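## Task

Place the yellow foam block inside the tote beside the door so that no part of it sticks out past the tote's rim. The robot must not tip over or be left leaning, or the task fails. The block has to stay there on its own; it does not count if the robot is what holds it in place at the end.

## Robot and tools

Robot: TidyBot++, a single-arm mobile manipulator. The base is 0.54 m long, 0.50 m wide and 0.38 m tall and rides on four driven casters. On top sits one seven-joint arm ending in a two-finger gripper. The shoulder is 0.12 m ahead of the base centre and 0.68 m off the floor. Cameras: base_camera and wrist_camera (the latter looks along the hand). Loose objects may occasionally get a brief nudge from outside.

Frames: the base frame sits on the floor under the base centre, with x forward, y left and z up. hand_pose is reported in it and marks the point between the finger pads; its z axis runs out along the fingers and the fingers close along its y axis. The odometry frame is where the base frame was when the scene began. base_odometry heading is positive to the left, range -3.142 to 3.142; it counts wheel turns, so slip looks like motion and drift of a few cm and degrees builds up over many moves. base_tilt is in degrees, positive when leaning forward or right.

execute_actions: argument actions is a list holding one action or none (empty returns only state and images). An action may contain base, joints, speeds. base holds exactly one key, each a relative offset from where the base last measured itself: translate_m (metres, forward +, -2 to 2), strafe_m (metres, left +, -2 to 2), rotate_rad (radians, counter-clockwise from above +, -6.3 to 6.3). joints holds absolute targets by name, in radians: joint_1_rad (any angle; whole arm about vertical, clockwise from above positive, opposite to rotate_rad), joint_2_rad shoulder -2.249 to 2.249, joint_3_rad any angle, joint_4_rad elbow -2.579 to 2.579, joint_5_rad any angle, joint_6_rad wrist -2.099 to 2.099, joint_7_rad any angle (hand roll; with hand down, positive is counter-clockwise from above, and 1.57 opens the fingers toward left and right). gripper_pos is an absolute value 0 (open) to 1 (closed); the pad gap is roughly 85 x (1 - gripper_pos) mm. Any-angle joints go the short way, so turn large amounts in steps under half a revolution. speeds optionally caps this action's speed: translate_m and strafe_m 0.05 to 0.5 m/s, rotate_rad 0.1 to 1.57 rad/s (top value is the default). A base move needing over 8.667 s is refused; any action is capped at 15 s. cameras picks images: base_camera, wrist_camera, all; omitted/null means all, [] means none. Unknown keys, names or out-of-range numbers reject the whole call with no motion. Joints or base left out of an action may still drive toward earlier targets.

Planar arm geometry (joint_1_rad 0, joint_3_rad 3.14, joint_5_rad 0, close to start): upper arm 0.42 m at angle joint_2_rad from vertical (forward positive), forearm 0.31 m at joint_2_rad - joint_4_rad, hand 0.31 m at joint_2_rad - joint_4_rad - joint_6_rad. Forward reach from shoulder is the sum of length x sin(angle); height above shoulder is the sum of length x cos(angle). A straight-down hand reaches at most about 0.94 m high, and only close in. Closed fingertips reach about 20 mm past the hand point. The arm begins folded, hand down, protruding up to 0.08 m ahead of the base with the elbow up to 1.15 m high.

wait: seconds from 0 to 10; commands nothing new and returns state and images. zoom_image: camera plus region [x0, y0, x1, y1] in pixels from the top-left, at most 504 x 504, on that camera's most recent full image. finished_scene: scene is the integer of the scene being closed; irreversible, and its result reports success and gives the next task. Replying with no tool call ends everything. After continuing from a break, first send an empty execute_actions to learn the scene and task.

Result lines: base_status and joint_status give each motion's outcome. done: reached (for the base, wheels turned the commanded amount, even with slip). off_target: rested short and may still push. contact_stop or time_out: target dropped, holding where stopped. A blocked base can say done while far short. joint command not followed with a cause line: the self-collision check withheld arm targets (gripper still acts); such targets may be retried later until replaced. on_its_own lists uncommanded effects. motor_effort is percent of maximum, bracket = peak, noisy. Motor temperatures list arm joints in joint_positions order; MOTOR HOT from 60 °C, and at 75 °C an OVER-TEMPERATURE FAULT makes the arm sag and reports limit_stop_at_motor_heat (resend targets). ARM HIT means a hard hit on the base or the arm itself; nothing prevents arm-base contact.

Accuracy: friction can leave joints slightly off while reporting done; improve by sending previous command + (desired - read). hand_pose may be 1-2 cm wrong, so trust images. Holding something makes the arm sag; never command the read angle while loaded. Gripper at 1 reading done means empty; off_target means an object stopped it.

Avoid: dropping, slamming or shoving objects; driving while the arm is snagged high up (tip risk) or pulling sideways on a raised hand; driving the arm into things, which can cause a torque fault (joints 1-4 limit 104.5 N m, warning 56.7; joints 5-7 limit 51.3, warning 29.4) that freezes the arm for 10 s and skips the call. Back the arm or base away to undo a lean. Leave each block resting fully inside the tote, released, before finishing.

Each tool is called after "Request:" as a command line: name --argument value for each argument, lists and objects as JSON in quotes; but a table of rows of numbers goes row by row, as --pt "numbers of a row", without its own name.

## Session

Request:
execute_actions --actions '[]'

Scene clock: 0.00 s.
Motor temperatures (°C, as the motors report them): [30 32 29 31 38 37 44]
base_odometry: x=+0.000 y=+0.000 heading=+0.000 (m, m, rad; odometry frame)
base_tilt: forward=+0.2 right=-0.4 (deg)
base_status: not commanded
joint_positions: joint_1_rad=+0.006 joint_2_rad=-0.293 joint_3_rad=+3.149 joint_4_rad=-2.532 joint_5_rad=+0.041 joint_6_rad=-0.864 joint_7_rad=+1.588 gripper_pos=+0.000
joint_status: not commanded
motor_effort: joint_1_rad=+0 joint_2_rad=+0 joint_3_rad=-1 joint_4_rad=+8 joint_5_rad=+1 joint_6_rad=-2 joint_7_rad=-1 (%)
hand_pose: x=+0.2565 y=-0.0100 z=+0.5790 quat_wxyz=(+0.015, +1.000, +0.015, +0.019) (m; base frame)
pictures: base_camera, wrist_camera
Images, in order (width x height): base_camera 644x364, wrist_camera 644x476.

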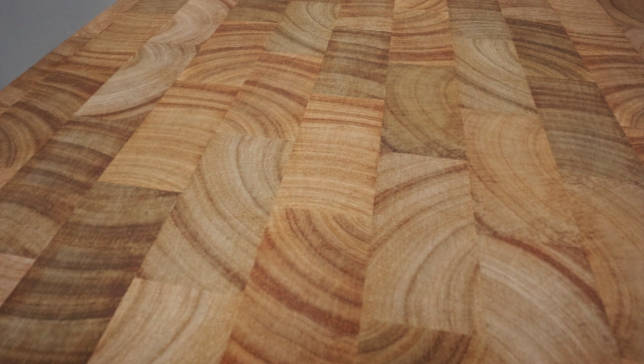

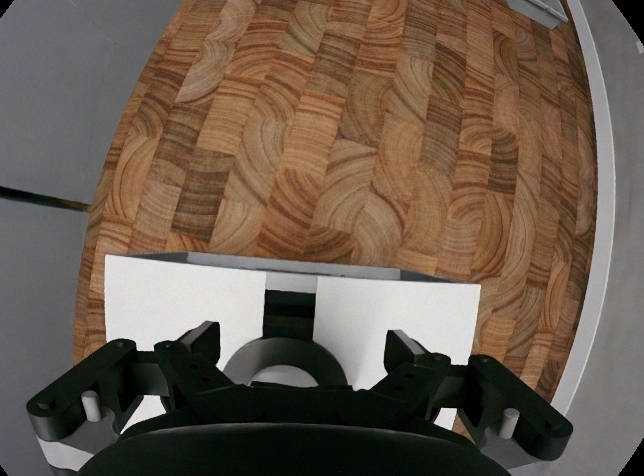

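Request:
execute_actions --actions '[{"joints": {"joint_2_rad": -0.6, "joint_4_rad": -1.3, "joint_5_rad": -0.03, "joint_6_rad": -1.3}}]' --cameras '["wrist_camera"]'

Scene clock: 3.30 s.
Motor temperatures (°C, as the motors report them): [30 32 29 31 38 37 44]
base_odometry: x=+0.000 y=+0.000 heading=+0.000 (m, m, rad; odometry frame)
base_tilt: forward=+0.2 right=-0.4 (deg)
base_status: not commanded
joint_positions: joint_1_rad=+0.006 joint_2_rad=-0.590 joint_3_rad=+3.149 joint_4_rad=-1.305 joint_5_rad=+0.001 joint_6_rad=-1.260 joint_7_rad=+1.588 gripper_pos=+0.000
joint_status: all done
motor_effort: joint_1_rad=+0(0) joint_2_rad=+4(5) joint_3_rad=+0(0) joint_4_rad=+13(18) joint_5_rad=+0(1) joint_6_rad=+9(9) joint_7_rad=-1(0) (%)
hand_pose: x=+0.3772 y=-0.0040 z=+1.1464 quat_wxyz=(+0.007, +0.835, +0.001, +0.551) (m; base frame)
pictures: wrist_camera
Images, in order (width x height): wrist_camera 644x476.

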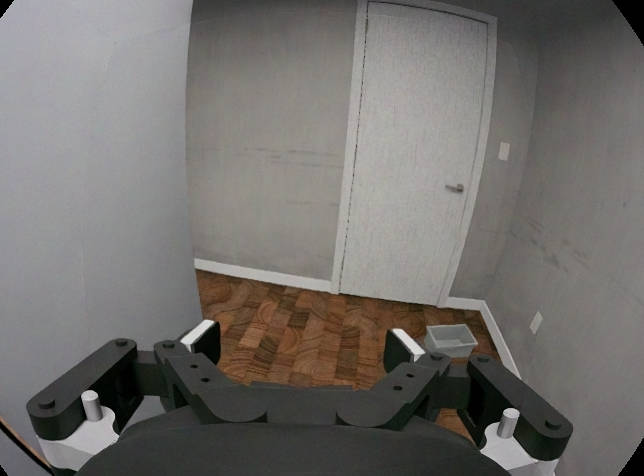

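Request:
execute_actions --actions '[{"joints": {"joint_1_rad": 2.8}}]' --cameras '["wrist_camera"]'

Scene clock: 8.57 s.
Motor temperatures (°C, as the motors report them): [30 32 29 31 38 37 44]
base_odometry: x=+0.000 y=+0.000 heading=+0.000 (m, m, rad; odometry frame)
base_tilt: forward=+0.2 right=-0.4 (deg)
base_status: not commanded
joint_positions: joint_1_rad=+2.774 joint_2_rad=-0.590 joint_3_rad=+3.149 joint_4_rad=-1.305 joint_5_rad=+0.000 joint_6_rad=-1.260 joint_7_rad=+1.588 gripper_pos=+0.000
joint_status: all done
motor_effort: joint_1_rad=+0(1) joint_2_rad=+5(5) joint_3_rad=+0(0) joint_4_rad=+13(13) joint_5_rad=-1(1) joint_6_rad=+9(9) joint_7_rad=+0(1) (%)
hand_pose: x=-0.1228 y=-0.0907 z=+1.1464 quat_wxyz=(+0.542, +0.156, -0.820, +0.096) (m; base frame)
pictures: wrist_camera
Images, in order (width x height): wrist_camera 644x476.

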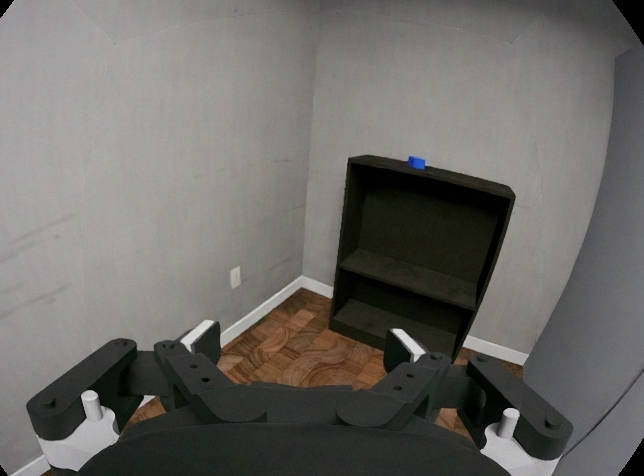

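Request:
execute_actions --actions '[{"base": {"rotate_rad": 1.393}, "joints": {"joint_1_rad": 2.0}}]'

Scene clock: 17.77 s.
Motor temperatures (°C, as the motors report them): [30 32 29 31 38 37 44]
base_odometry: x=+0.000 y=+0.000 heading=+1.393 (m, m, rad; odometry frame)
base_tilt: forward=+0.2 right=-0.5 (deg)
base_status: done
joint_positions: joint_1_rad=+2.023 joint_2_rad=-0.592 joint_3_rad=+3.149 joint_4_rad=-1.305 joint_5_rad=-0.001 joint_6_rad=-1.260 joint_7_rad=+1.588 gripper_pos=+0.000
joint_status: all done
motor_effort: joint_1_rad=+0(2) joint_2_rad=+5(7) joint_3_rad=-1(0) joint_4_rad=+14(14) joint_5_rad=+0(0) joint_6_rad=+9(9) joint_7_rad=+0(1) (%)
hand_pose: x=+0.0051 y=-0.2306 z=+1.1467 quat_wxyz=(+0.470, +0.446, -0.705, +0.289) (m; base frame)
pictures: base_camera, wrist_camera
Images, in order (width x height): base_camera 644x364, wrist_camera 644x476.

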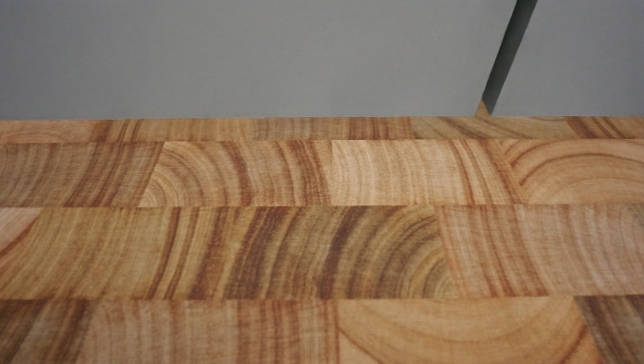

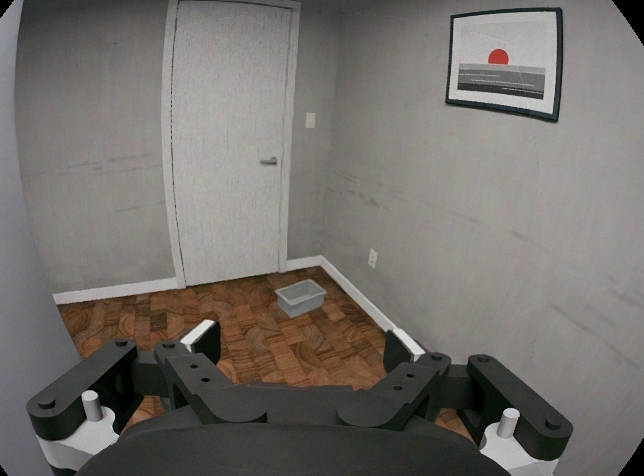

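Request:
execute_actions --actions '[{"base": {"strafe_m": -1.62}, "joints": {"joint_1_rad": -0.025}}]'

Scene clock: 23.47 s.
Motor temperatures (°C, as the motors report them): [30 32 29 31 38 37 44]
base_odometry: x=+1.595 y=-0.285 heading=+1.393 (m, m, rad; odometry frame)
base_tilt: forward=+0.1 right=-0.5 (deg)
base_status: done
joint_positions: joint_1_rad=+0.000 joint_2_rad=-0.597 joint_3_rad=+3.149 joint_4_rad=-1.305 joint_5_rad=-0.002 joint_6_rad=-1.263 joint_7_rad=+1.588 gripper_pos=+0.000
joint_status: all done
motor_effort: joint_1_rad=+0(1) joint_2_rad=+5(9) joint_3_rad=+0(0) joint_4_rad=+14(14) joint_5_rad=+0(1) joint_6_rad=+9(9) joint_7_rad=-1(1) (%)
hand_pose: x=+0.3734 y=-0.0015 z=+1.1475 quat_wxyz=(+0.004, +0.833, +0.004, +0.553) (m; base frame)
pictures: base_camera, wrist_camera
Images, in order (width x height): base_camera 644x364, wrist_camera 644x476.

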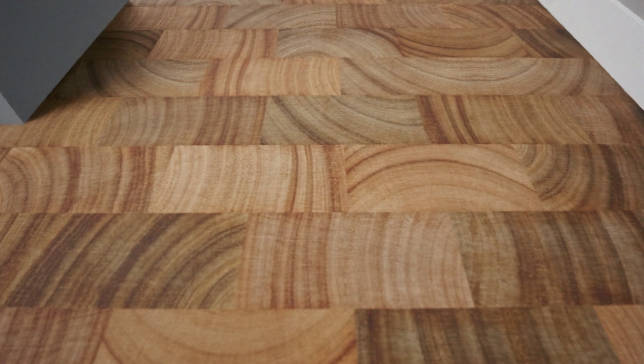

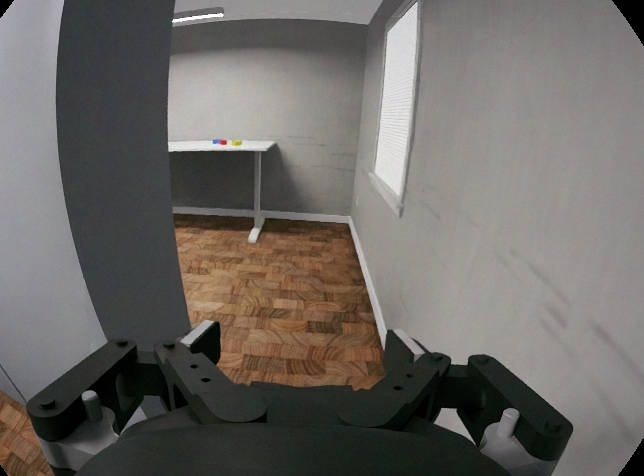

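Request:
zoom_image --camera "wrist_camera" --region '[160, 120, 320, 250]'

Region (160, 120, 320, 250) of wrist_camera's 644x476 image, scaled by 3.150; it fills the top 410 rows of this view, and the rest is white.

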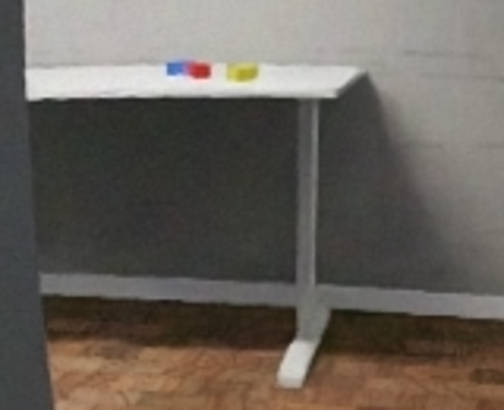

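Request:
execute_actions --actions '[{"base": {"translate_m": 2.0}, "joints": {"joint_1_rad": -0.65, "joint_2_rad": -0.3, "joint_4_rad": -0.8, "joint_6_rad": -1.65}}]'

Scene clock: 30.57 s.
Motor temperatures (°C, as the motors report them): [30 32 29 31 38 37 44]
base_odometry: x=+1.948 y=+1.684 heading=+1.393 (m, m, rad; odometry frame)
base_tilt: forward=+0.1 right=-0.5 (deg)
base_status: done
joint_positions: joint_1_rad=-0.624 joint_2_rad=-0.302 joint_3_rad=+3.149 joint_4_rad=-0.810 joint_5_rad=-0.002 joint_6_rad=-1.611 joint_7_rad=+1.588 gripper_pos=+0.000
joint_status: all done
motor_effort: joint_1_rad=+0(1) joint_2_rad=-1(10) joint_3_rad=-1(0) joint_4_rad=+11(14) joint_5_rad=+0(0) joint_6_rad=+8(9) joint_7_rad=-1(1) (%)
hand_pose: x=+0.3579 y=+0.1706 z=+1.1960 quat_wxyz=(-0.146, +0.829, +0.272, +0.467) (m; base frame)
pictures: base_camera, wrist_camera
Images, in order (width x height): base_camera 644x364, wrist_camera 644x476.

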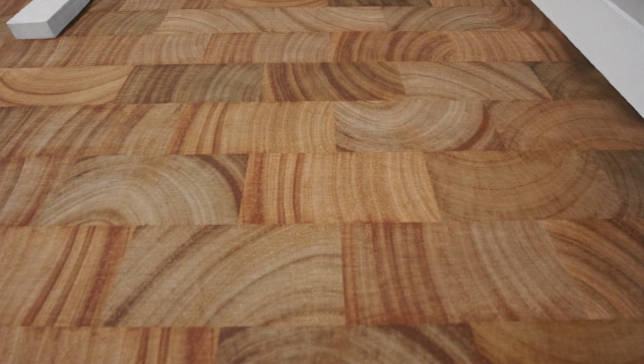

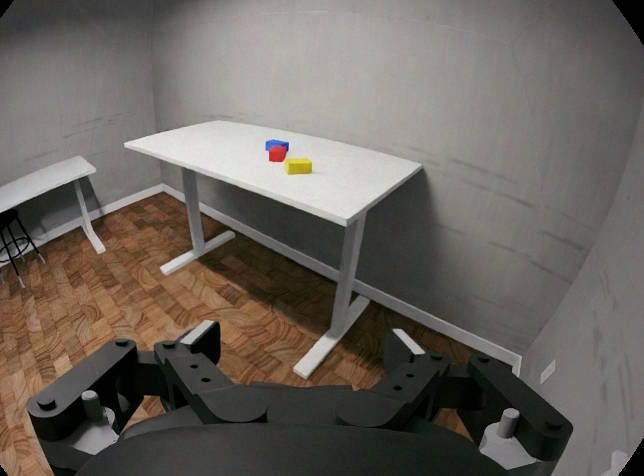

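Request:
zoom_image --camera "wrist_camera" --region '[230, 115, 430, 235]'

Region (230, 115, 430, 235) of wrist_camera's 644x476 image, scaled by 2.520; it fills the top 302 rows of this view, and the rest is white.

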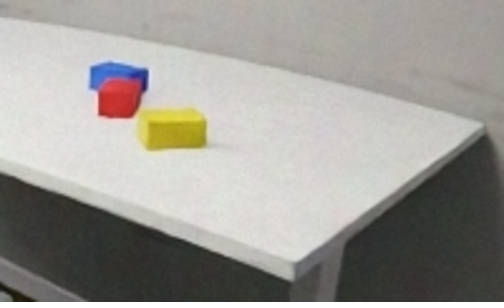

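Request:
execute_actions --actions '[{"base": {"strafe_m": 1.10}, "joints": {"joint_1_rad": 0.42, "joint_2_rad": -0.1, "joint_4_rad": -0.75, "joint_6_rad": -1.6}}]'

Scene clock: 48.73 s.
Motor temperatures (°C, as the motors report them): [30 32 29 31 38 37 44]
base_odometry: x=+0.866 y=+1.879 heading=+1.393 (m, m, rad; odometry frame)
base_tilt: forward=+0.2 right=-0.5 (deg)
base_status: done
joint_positions: joint_1_rad=+0.395 joint_2_rad=-0.115 joint_3_rad=+3.149 joint_4_rad=-0.761 joint_5_rad=-0.004 joint_6_rad=-1.611 joint_7_rad=+1.588 gripper_pos=+0.000
joint_status: all done
motor_effort: joint_1_rad=+0(1) joint_2_rad=-10(10) joint_3_rad=-1(1) joint_4_rad=+12(12) joint_5_rad=-1(1) joint_6_rad=+7(8) joint_7_rad=+0(1) (%)
hand_pose: x=+0.4714 y=-0.1473 z=+1.1538 quat_wxyz=(+0.087, +0.887, -0.172, +0.419) (m; base frame)
pictures: base_camera, wrist_camera
Images, in order (width x height): base_camera 644x364, wrist_camera 644x476.

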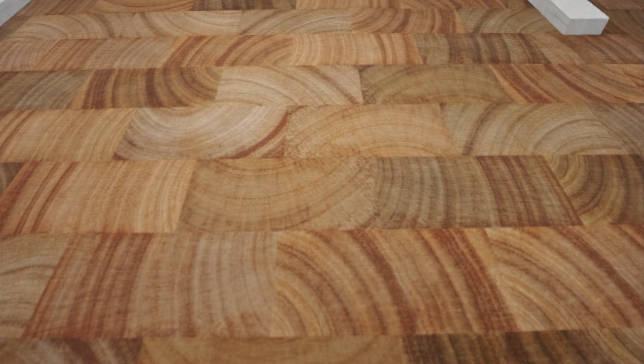

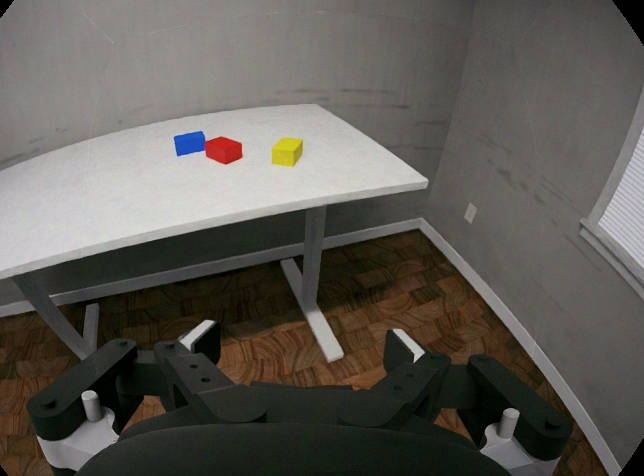

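Request:
zoom_image --camera "wrist_camera" --region '[190, 110, 330, 220]'

Region (190, 110, 330, 220) of wrist_camera's 644x476 image, scaled by 3.600; it fills the top 396 rows of this view, and the rest is white.

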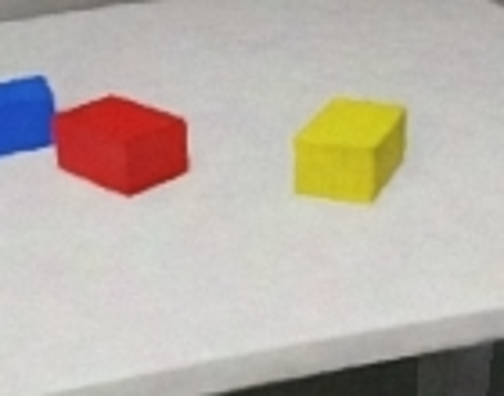

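Request:
execute_actions --actions '[{"base": {"translate_m": 0.458}, "joints": {"joint_1_rad": 0.605, "joint_2_rad": 0.235, "joint_4_rad": -0.805, "joint_6_rad": -1.232}}]'

Scene clock: 62.50 s.
Motor temperatures (°C, as the motors report them): [30 32 29 31 38 37 44]
base_odometry: x=+0.946 y=+2.329 heading=+1.393 (m, m, rad; odometry frame)
base_tilt: forward=+0.2 right=-0.4 (deg)
base_status: done
joint_positions: joint_1_rad=+0.580 joint_2_rad=+0.248 joint_3_rad=+3.149 joint_4_rad=-0.805 joint_5_rad=-0.005 joint_6_rad=-1.267 joint_7_rad=+1.588 gripper_pos=+0.000
joint_status: all done
motor_effort: joint_1_rad=-1(2) joint_2_rad=-26(33) joint_3_rad=-1(2) joint_4_rad=+15(18) joint_5_rad=+0(1) joint_6_rad=+7(9) joint_7_rad=+0(1) (%)
hand_pose: x=+0.6240 y=-0.3321 z=+1.0334 quat_wxyz=(+0.118, +0.880, -0.257, +0.382) (m; base frame)
pictures: base_camera, wrist_camera
Images, in order (width x height): base_camera 644x364, wrist_camera 644x476.

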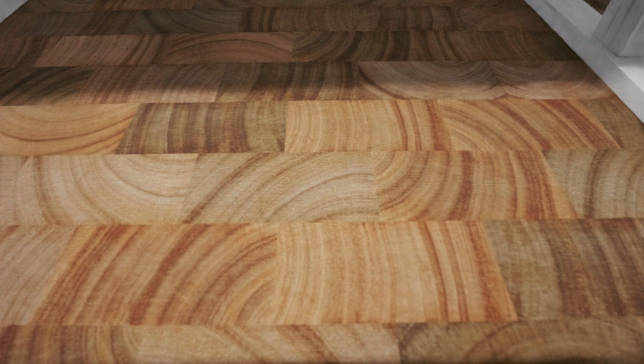

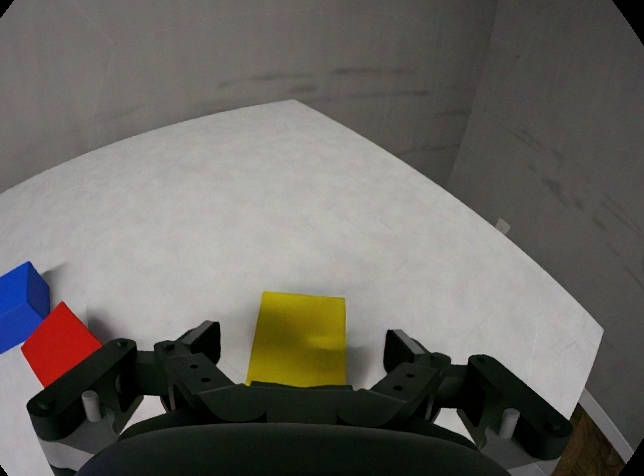

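Request:
execute_actions --actions '[{"joints": {"joint_4_rad": -0.965, "joint_6_rad": -1.074}}]' --cameras '["wrist_camera"]'

Scene clock: 67.03 s.
Motor temperatures (°C, as the motors report them): [30 32 29 31 38 37 44]
base_odometry: x=+0.946 y=+2.329 heading=+1.393 (m, m, rad; odometry frame)
base_tilt: forward=+0.2 right=-0.4 (deg)
base_status: not commanded
joint_positions: joint_1_rad=+0.580 joint_2_rad=+0.244 joint_3_rad=+3.149 joint_4_rad=-0.960 joint_5_rad=-0.005 joint_6_rad=-1.113 joint_7_rad=+1.588 gripper_pos=+0.000
joint_status: all done
motor_effort: joint_1_rad=+0(0) joint_2_rad=-27(29) joint_3_rad=-1(1) joint_4_rad=+17(17) joint_5_rad=+0(0) joint_6_rad=+7(8) joint_7_rad=+0(0) (%)
hand_pose: x=+0.6399 y=-0.3430 z=+0.9916 quat_wxyz=(+0.118, +0.879, -0.257, +0.383) (m; base frame)
pictures: wrist_camera
Images, in order (width x height): wrist_camera 644x476.

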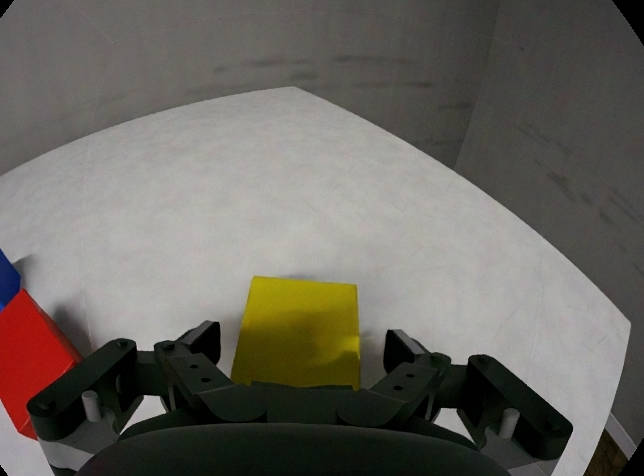

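Request:
zoom_image --camera "wrist_camera" --region '[190, 250, 430, 400]'

Region (190, 250, 430, 400) of wrist_camera's 644x476 image, scaled by 2.100; it fills the top 315 rows of this view, and the rest is white.

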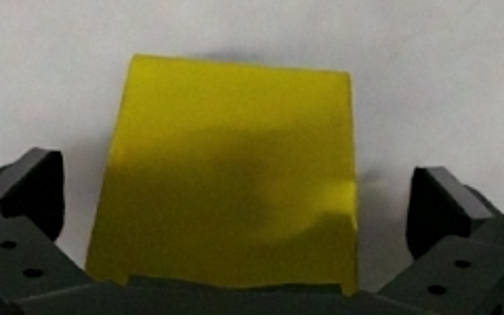

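Request:
execute_actions --actions '[{"joints": {"joint_4_rad": -1.047, "joint_6_rad": -0.973}}]' --cameras '["wrist_camera"]'

Scene clock: 70.77 s.
Motor temperatures (°C, as the motors report them): [30 32 29 31 38 37 44]
base_odometry: x=+0.946 y=+2.329 heading=+1.393 (m, m, rad; odometry frame)
base_tilt: forward=+0.2 right=-0.4 (deg)
base_status: not commanded
joint_positions: joint_1_rad=+0.580 joint_2_rad=+0.241 joint_3_rad=+3.149 joint_4_rad=-1.042 joint_5_rad=-0.005 joint_6_rad=-1.009 joint_7_rad=+1.588 gripper_pos=+0.000
joint_status: all done
motor_effort: joint_1_rad=-1(0) joint_2_rad=-27(29) joint_3_rad=-1(1) joint_4_rad=+17(18) joint_5_rad=+0(0) joint_6_rad=+7(7) joint_7_rad=-1(0) (%)
hand_pose: x=+0.6499 y=-0.3497 z=+0.9743 quat_wxyz=(+0.121, +0.874, -0.256, +0.394) (m; base frame)
pictures: wrist_camera
Images, in order (width x height): wrist_camera 644x476.

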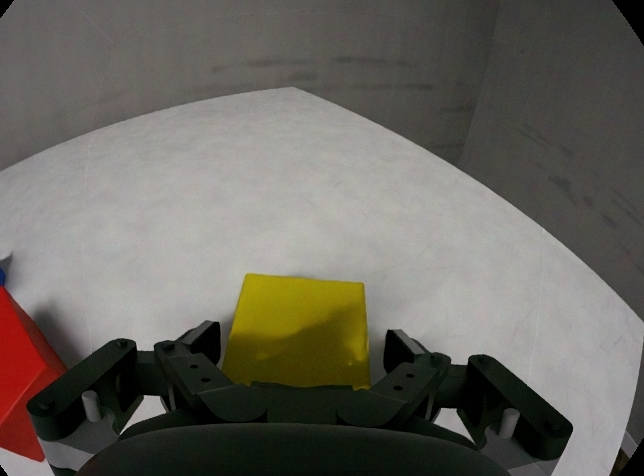

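Request:
execute_actions --actions '[{"joints": {"gripper_pos": 1.0}}]' --cameras '["wrist_camera"]'

Scene clock: 72.40 s.
Motor temperatures (°C, as the motors report them): [30 32 29 31 38 37 44]
base_odometry: x=+0.946 y=+2.329 heading=+1.393 (m, m, rad; odometry frame)
base_tilt: forward=+0.2 right=-0.5 (deg)
base_status: not commanded
joint_positions: joint_1_rad=+0.583 joint_2_rad=+0.234 joint_3_rad=+3.149 joint_4_rad=-1.042 joint_5_rad=-0.008 joint_6_rad=-1.006 joint_7_rad=+1.588 gripper_pos=+0.372
joint_status: gripper_pos off_target (ended at +0.372, target +1.000)
motor_effort: joint_1_rad=+0(3) joint_2_rad=-27(28) joint_3_rad=-1(2) joint_4_rad=+17(18) joint_5_rad=+0(3) joint_6_rad=+7(8) joint_7_rad=+0(0) (%)
hand_pose: x=+0.6484 y=-0.3495 z=+0.9789 quat_wxyz=(+0.121, +0.872, -0.257, +0.398) (m; base frame)
pictures: wrist_camera
Images, in order (width x height): wrist_camera 644x476.

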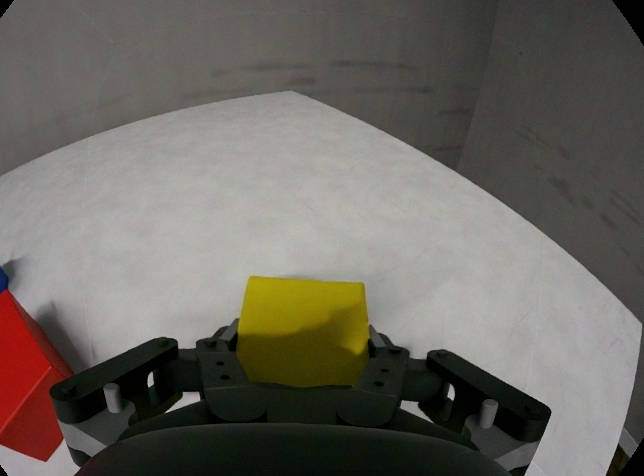

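Request:
execute_actions --actions '[{"base": {"strafe_m": -1.09}, "joints": {"joint_2_rad": -0.6}}]'

Scene clock: 77.17 s.
Motor temperatures (°C, as the motors report them): [30 32 29 31 38 37 44]
base_odometry: x=+2.020 y=+2.138 heading=+1.394 (m, m, rad; odometry frame)
base_tilt: forward=+0.2 right=-0.4 (deg)
base_status: done
joint_positions: joint_1_rad=+0.583 joint_2_rad=-0.599 joint_3_rad=+3.149 joint_4_rad=-1.046 joint_5_rad=-0.008 joint_6_rad=-1.006 joint_7_rad=+1.588 gripper_pos=+0.372
joint_status: all done
motor_effort: joint_1_rad=+0(2) joint_2_rad=+8(29) joint_3_rad=+0(0) joint_4_rad=+11(19) joint_5_rad=+0(0) joint_6_rad=+10(10) joint_7_rad=+0(0) (%)
hand_pose: x=+0.2923 y=-0.1148 z=+1.3495 quat_wxyz=(+0.218, +0.637, -0.188, +0.715) (m; base frame)
pictures: base_camera, wrist_camera
Images, in order (width x height): base_camera 644x364, wrist_camera 644x476.

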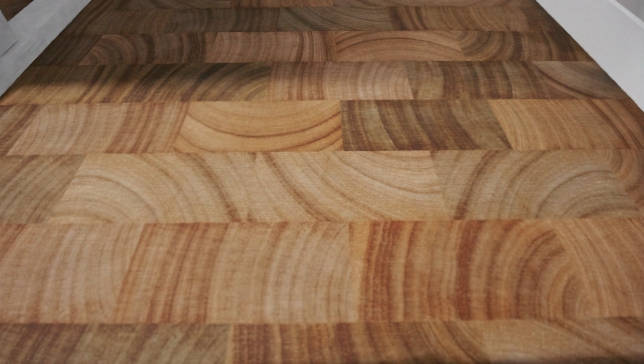

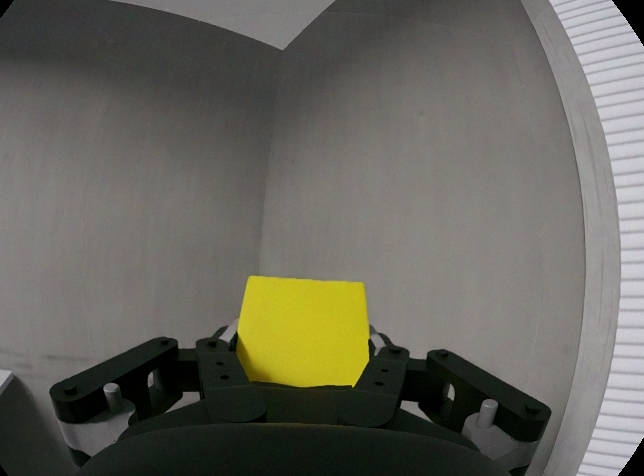

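Request:
execute_actions --actions '[{"base": {"rotate_rad": 3.15}, "joints": {"joint_1_rad": -0.025, "joint_6_rad": -1.8}}]'

Scene clock: 81.13 s.
Motor temperatures (°C, as the motors report them): [30 32 29 31 38 37 44]
base_odometry: x=+2.020 y=+2.138 heading=-1.739 (m, m, rad; odometry frame)
base_tilt: forward=+0.2 right=-0.4 (deg)
base_status: done
joint_positions: joint_1_rad=+0.001 joint_2_rad=-0.599 joint_3_rad=+3.149 joint_4_rad=-1.046 joint_5_rad=-0.008 joint_6_rad=-1.765 joint_7_rad=+1.588 gripper_pos=+0.372
joint_status: all done
motor_effort: joint_1_rad=+0(1) joint_2_rad=+9(9) joint_3_rad=+0(0) joint_4_rad=+11(12) joint_5_rad=+0(1) joint_6_rad=+8(11) joint_7_rad=+0(0) (%)
hand_pose: x=+0.2671 y=+0.0010 z=+1.1266 quat_wxyz=(+0.000, +0.894, +0.006, +0.448) (m; base frame)
pictures: base_camera, wrist_camera
Images, in order (width x height): base_camera 644x364, wrist_camera 644x476.

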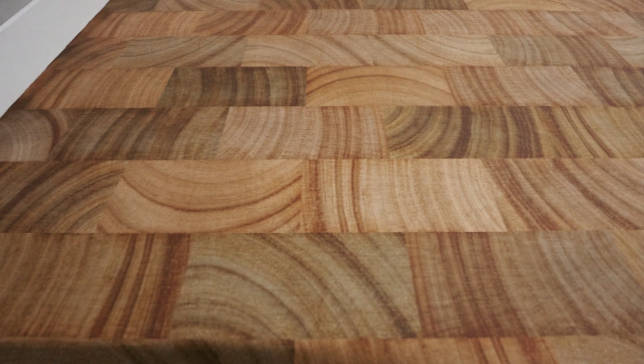

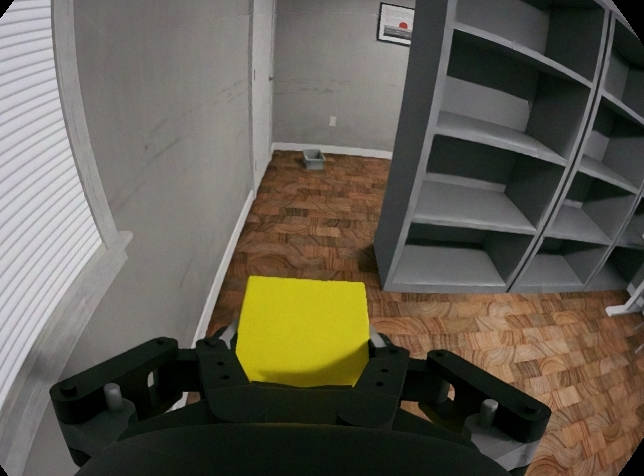

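Request:
execute_actions --actions '[{"base": {"translate_m": 2.0}, "joints": {"joint_4_rad": -1.45}}]'

Scene clock: 87.37 s.
Motor temperatures (°C, as the motors report them): [30 32 29 31 38 37 44]
base_odometry: x=+1.687 y=+0.166 heading=-1.739 (m, m, rad; odometry frame)
base_tilt: forward=+0.2 right=-0.5 (deg)
base_status: done
joint_positions: joint_1_rad=+0.001 joint_2_rad=-0.600 joint_3_rad=+3.149 joint_4_rad=-1.446 joint_5_rad=-0.008 joint_6_rad=-1.766 joint_7_rad=+1.588 gripper_pos=+0.372
joint_status: all done
motor_effort: joint_1_rad=+0(0) joint_2_rad=+6(13) joint_3_rad=+0(0) joint_4_rad=+13(13) joint_5_rad=-1(0) joint_6_rad=+5(8) joint_7_rad=+0(0) (%)
hand_pose: x=+0.2743 y=+0.0016 z=+0.9691 quat_wxyz=(-0.002, +0.965, +0.006, +0.262) (m; base frame)
pictures: base_camera, wrist_camera
Images, in order (width x height): base_camera 644x364, wrist_camera 644x476.

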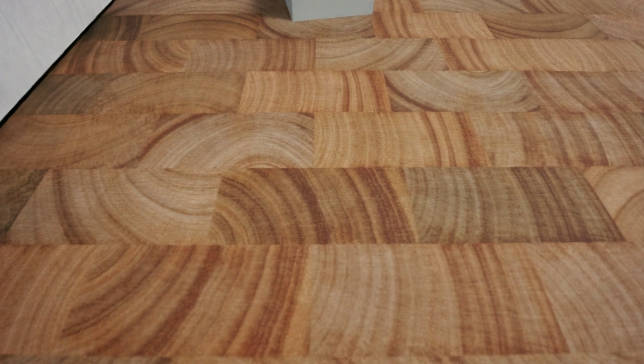

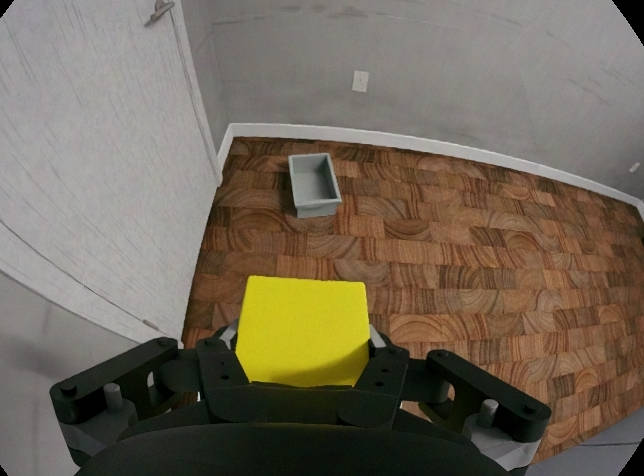

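Request:
zoom_image --camera "wrist_camera" --region '[255, 135, 375, 235]'

Region (255, 135, 375, 235) of wrist_camera's 644x476 image, scaled by 4.200.

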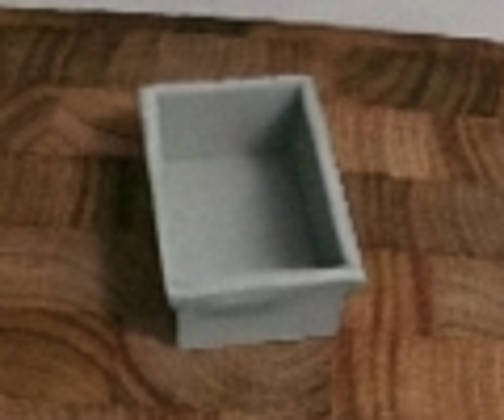

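Request:
execute_actions --actions '[{"base": {"translate_m": 0.472}, "joints": {"joint_1_rad": -0.056, "joint_2_rad": 1.23, "joint_4_rad": -1.965, "joint_6_rad": 0.775, "joint_7_rad": 1.74}}]'

Scene clock: 101.57 s.
Motor temperatures (°C, as the motors report them): [30 32 29 31 38 37 44]
base_odometry: x=+1.609 y=-0.300 heading=-1.738 (m, m, rad; odometry frame)
base_tilt: forward=+0.2 right=-0.4 (deg)
base_status: done
joint_positions: joint_1_rad=-0.028 joint_2_rad=+1.223 joint_3_rad=+3.149 joint_4_rad=-1.955 joint_5_rad=-0.008 joint_6_rad=+0.735 joint_7_rad=+1.698 gripper_pos=+0.372
joint_status: all done
motor_effort: joint_1_rad=+0(0) joint_2_rad=-37(38) joint_3_rad=-2(0) joint_4_rad=+2(16) joint_5_rad=+0(1) joint_6_rad=+6(6) joint_7_rad=-1(1) (%)
hand_pose: x=+0.7036 y=+0.0117 z=+0.2729 quat_wxyz=(+0.022, +0.937, +0.069, +0.342) (m; base frame)
pictures: base_camera, wrist_camera
Images, in order (width x height): base_camera 644x364, wrist_camera 644x476.

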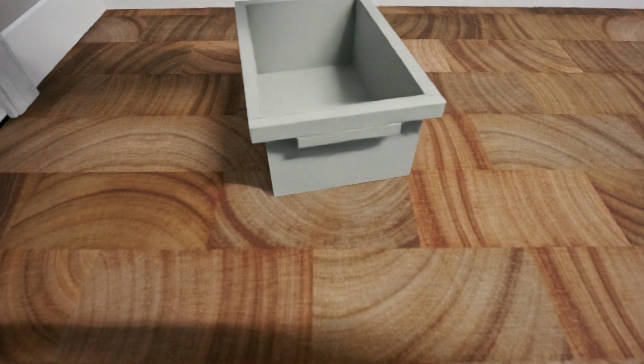

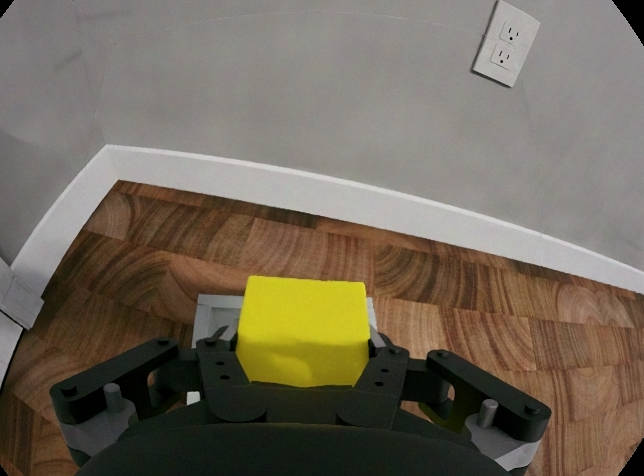

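Request:
execute_actions --actions '[{"joints": {"joint_2_rad": 1.763, "joint_4_rad": -1.49, "joint_6_rad": 0.858}}]'

Scene clock: 108.20 s.
Motor temperatures (°C, as the motors report them): [30 32 29 31 38 37 44]
base_odometry: x=+1.609 y=-0.300 heading=-1.738 (m, m, rad; odometry frame)
base_tilt: forward=+0.2 right=-0.5 (deg)
base_status: not commanded
joint_positions: joint_1_rad=-0.028 joint_2_rad=+1.762 joint_3_rad=+3.149 joint_4_rad=-1.502 joint_5_rad=-0.008 joint_6_rad=+0.817 joint_7_rad=+1.698 gripper_pos=+0.372
joint_status: all done
motor_effort: joint_1_rad=+0(0) joint_2_rad=-37(41) joint_3_rad=-2(2) joint_4_rad=+1(2) joint_5_rad=+0(0) joint_6_rad=+6(7) joint_7_rad=-1(1) (%)
hand_pose: x=+0.6931 y=+0.0118 z=+0.0508 quat_wxyz=(+0.022, +0.938, +0.071, +0.340) (m; base frame)
pictures: base_camera, wrist_camera
Images, in order (width x height): base_camera 644x364, wrist_camera 644x476.

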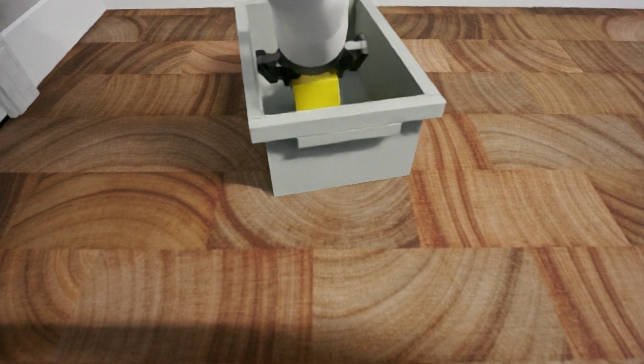

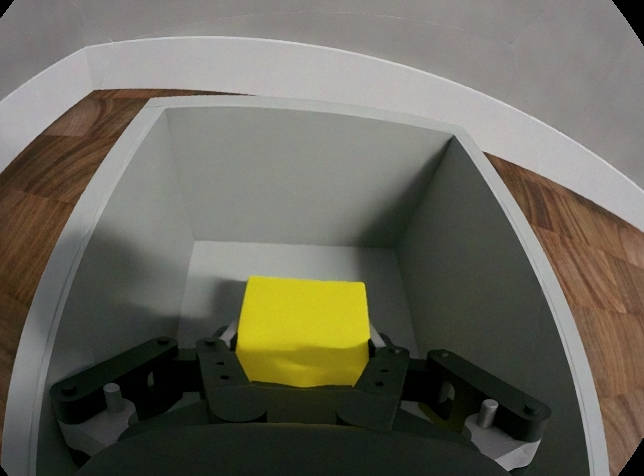

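Request:
execute_actions --actions '[{"joints": {"joint_1_rad": 0.02, "joint_2_rad": 1.795, "joint_4_rad": -1.472}}]'

Scene clock: 110.23 s.
Motor temperatures (°C, as the motors report them): [30 32 29 31 38 37 44]
base_odometry: x=+1.609 y=-0.300 heading=-1.738 (m, m, rad; odometry frame)
base_tilt: forward=+0.2 right=-0.5 (deg)
base_status: not commanded
joint_positions: joint_1_rad=+0.005 joint_2_rad=+1.784 joint_3_rad=+3.149 joint_4_rad=-1.482 joint_5_rad=-0.008 joint_6_rad=+0.817 joint_7_rad=+1.698 gripper_pos=+0.372
joint_status: all done
motor_effort: joint_1_rad=+1(2) joint_2_rad=-37(38) joint_3_rad=-2(2) joint_4_rad=+1(2) joint_5_rad=+0(1) joint_6_rad=+6(6) joint_7_rad=-1(1) (%)
hand_pose: x=+0.6901 y=-0.0069 z=+0.0414 quat_wxyz=(+0.027, +0.939, +0.056, +0.338) (m; base frame)
pictures: base_camera, wrist_camera
Images, in order (width x height): base_camera 644x364, wrist_camera 644x476.

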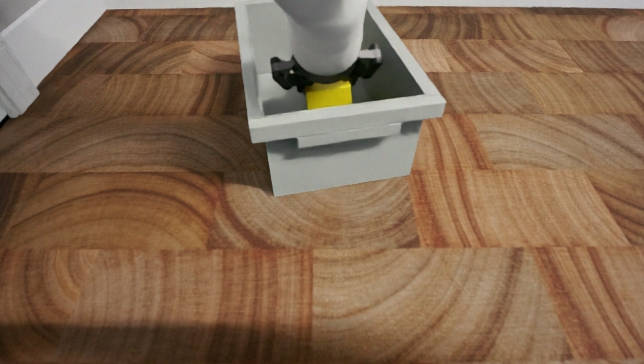

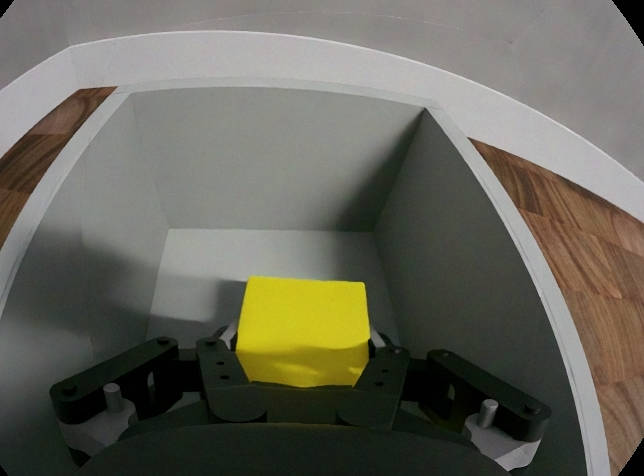

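Request:
execute_actions --actions '[{"joints": {"gripper_pos": 0.22}}]'

Scene clock: 111.73 s.
Motor temperatures (°C, as the motors report them): [30 33 29 31 38 37 44]
base_odometry: x=+1.609 y=-0.300 heading=-1.738 (m, m, rad; odometry frame)
base_tilt: forward=+0.2 right=-0.4 (deg)
base_status: not commanded
joint_positions: joint_1_rad=+0.005 joint_2_rad=+1.784 joint_3_rad=+3.149 joint_4_rad=-1.482 joint_5_rad=-0.008 joint_6_rad=+0.818 joint_7_rad=+1.698 gripper_pos=+0.220
joint_status: all done
motor_effort: joint_1_rad=+0(1) joint_2_rad=-36(37) joint_3_rad=-2(2) joint_4_rad=+1(1) joint_5_rad=+0(0) joint_6_rad=+6(6) joint_7_rad=-1(0) (%)
hand_pose: x=+0.6902 y=-0.0069 z=+0.0415 quat_wxyz=(+0.027, +0.939, +0.056, +0.339) (m; base frame)
pictures: base_camera, wrist_camera
Images, in order (width x height): base_camera 644x364, wrist_camera 644x476.

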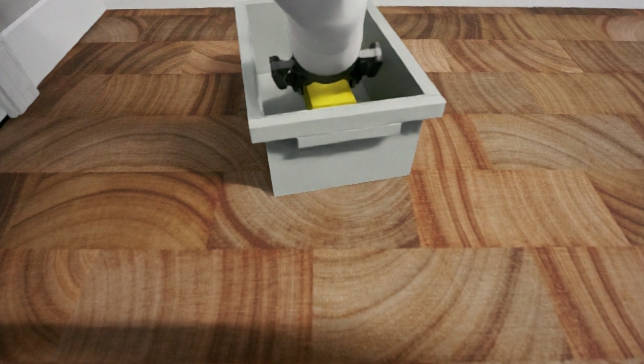

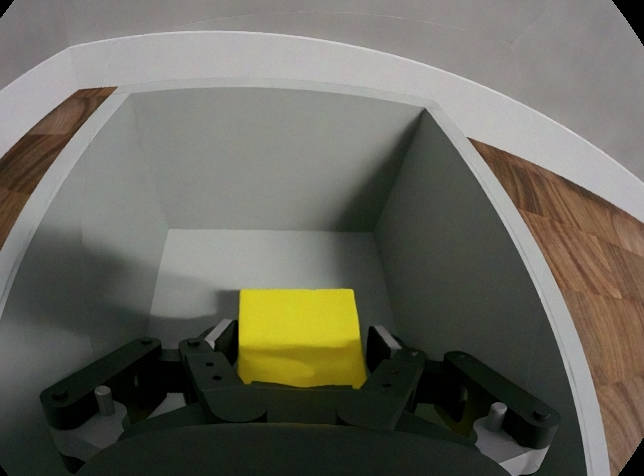

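Request:
execute_actions --actions '[{"joints": {"joint_2_rad": 1.46, "joint_4_rad": -1.82}}]'

Scene clock: 113.67 s.
Motor temperatures (°C, as the motors report them): [30 33 29 31 38 37 44]
base_odometry: x=+1.609 y=-0.300 heading=-1.738 (m, m, rad; odometry frame)
base_tilt: forward=+0.2 right=-0.5 (deg)
base_status: not commanded
joint_positions: joint_1_rad=+0.005 joint_2_rad=+1.463 joint_3_rad=+3.149 joint_4_rad=-1.809 joint_5_rad=-0.008 joint_6_rad=+0.822 joint_7_rad=+1.698 gripper_pos=+0.220
joint_status: all done
motor_effort: joint_1_rad=+0(0) joint_2_rad=-37(38) joint_3_rad=-2(2) joint_4_rad=+1(1) joint_5_rad=+0(1) joint_6_rad=+6(7) joint_7_rad=+0(1) (%)
hand_pose: x=+0.6952 y=-0.0074 z=+0.1759 quat_wxyz=(+0.028, +0.939, +0.055, +0.338) (m; base frame)
pictures: base_camera, wrist_camera
Images, in order (width x height): base_camera 644x364, wrist_camera 644x476.

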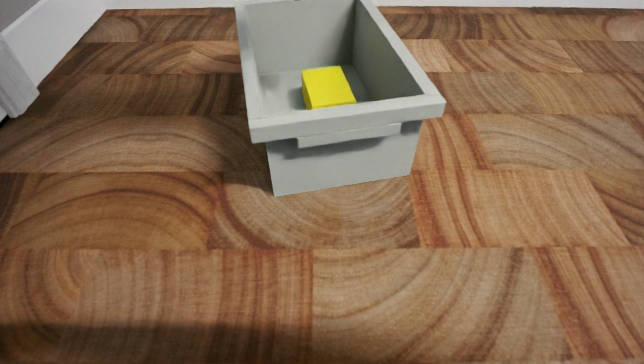

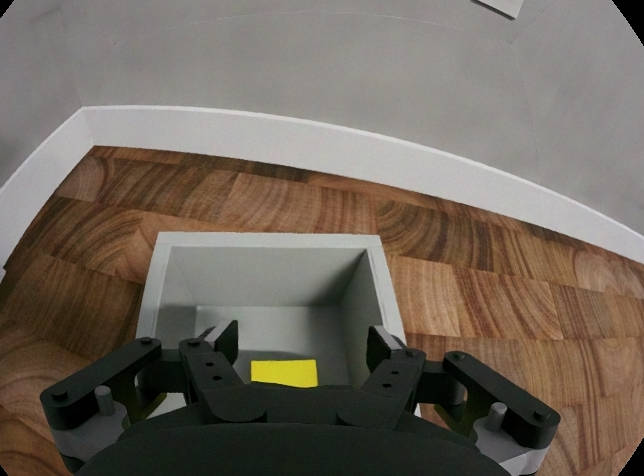

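The yellow block lies flat inside the tote and the hand is clear.

Request:
finished_scene --scene 2

The scene is finished: the task was done.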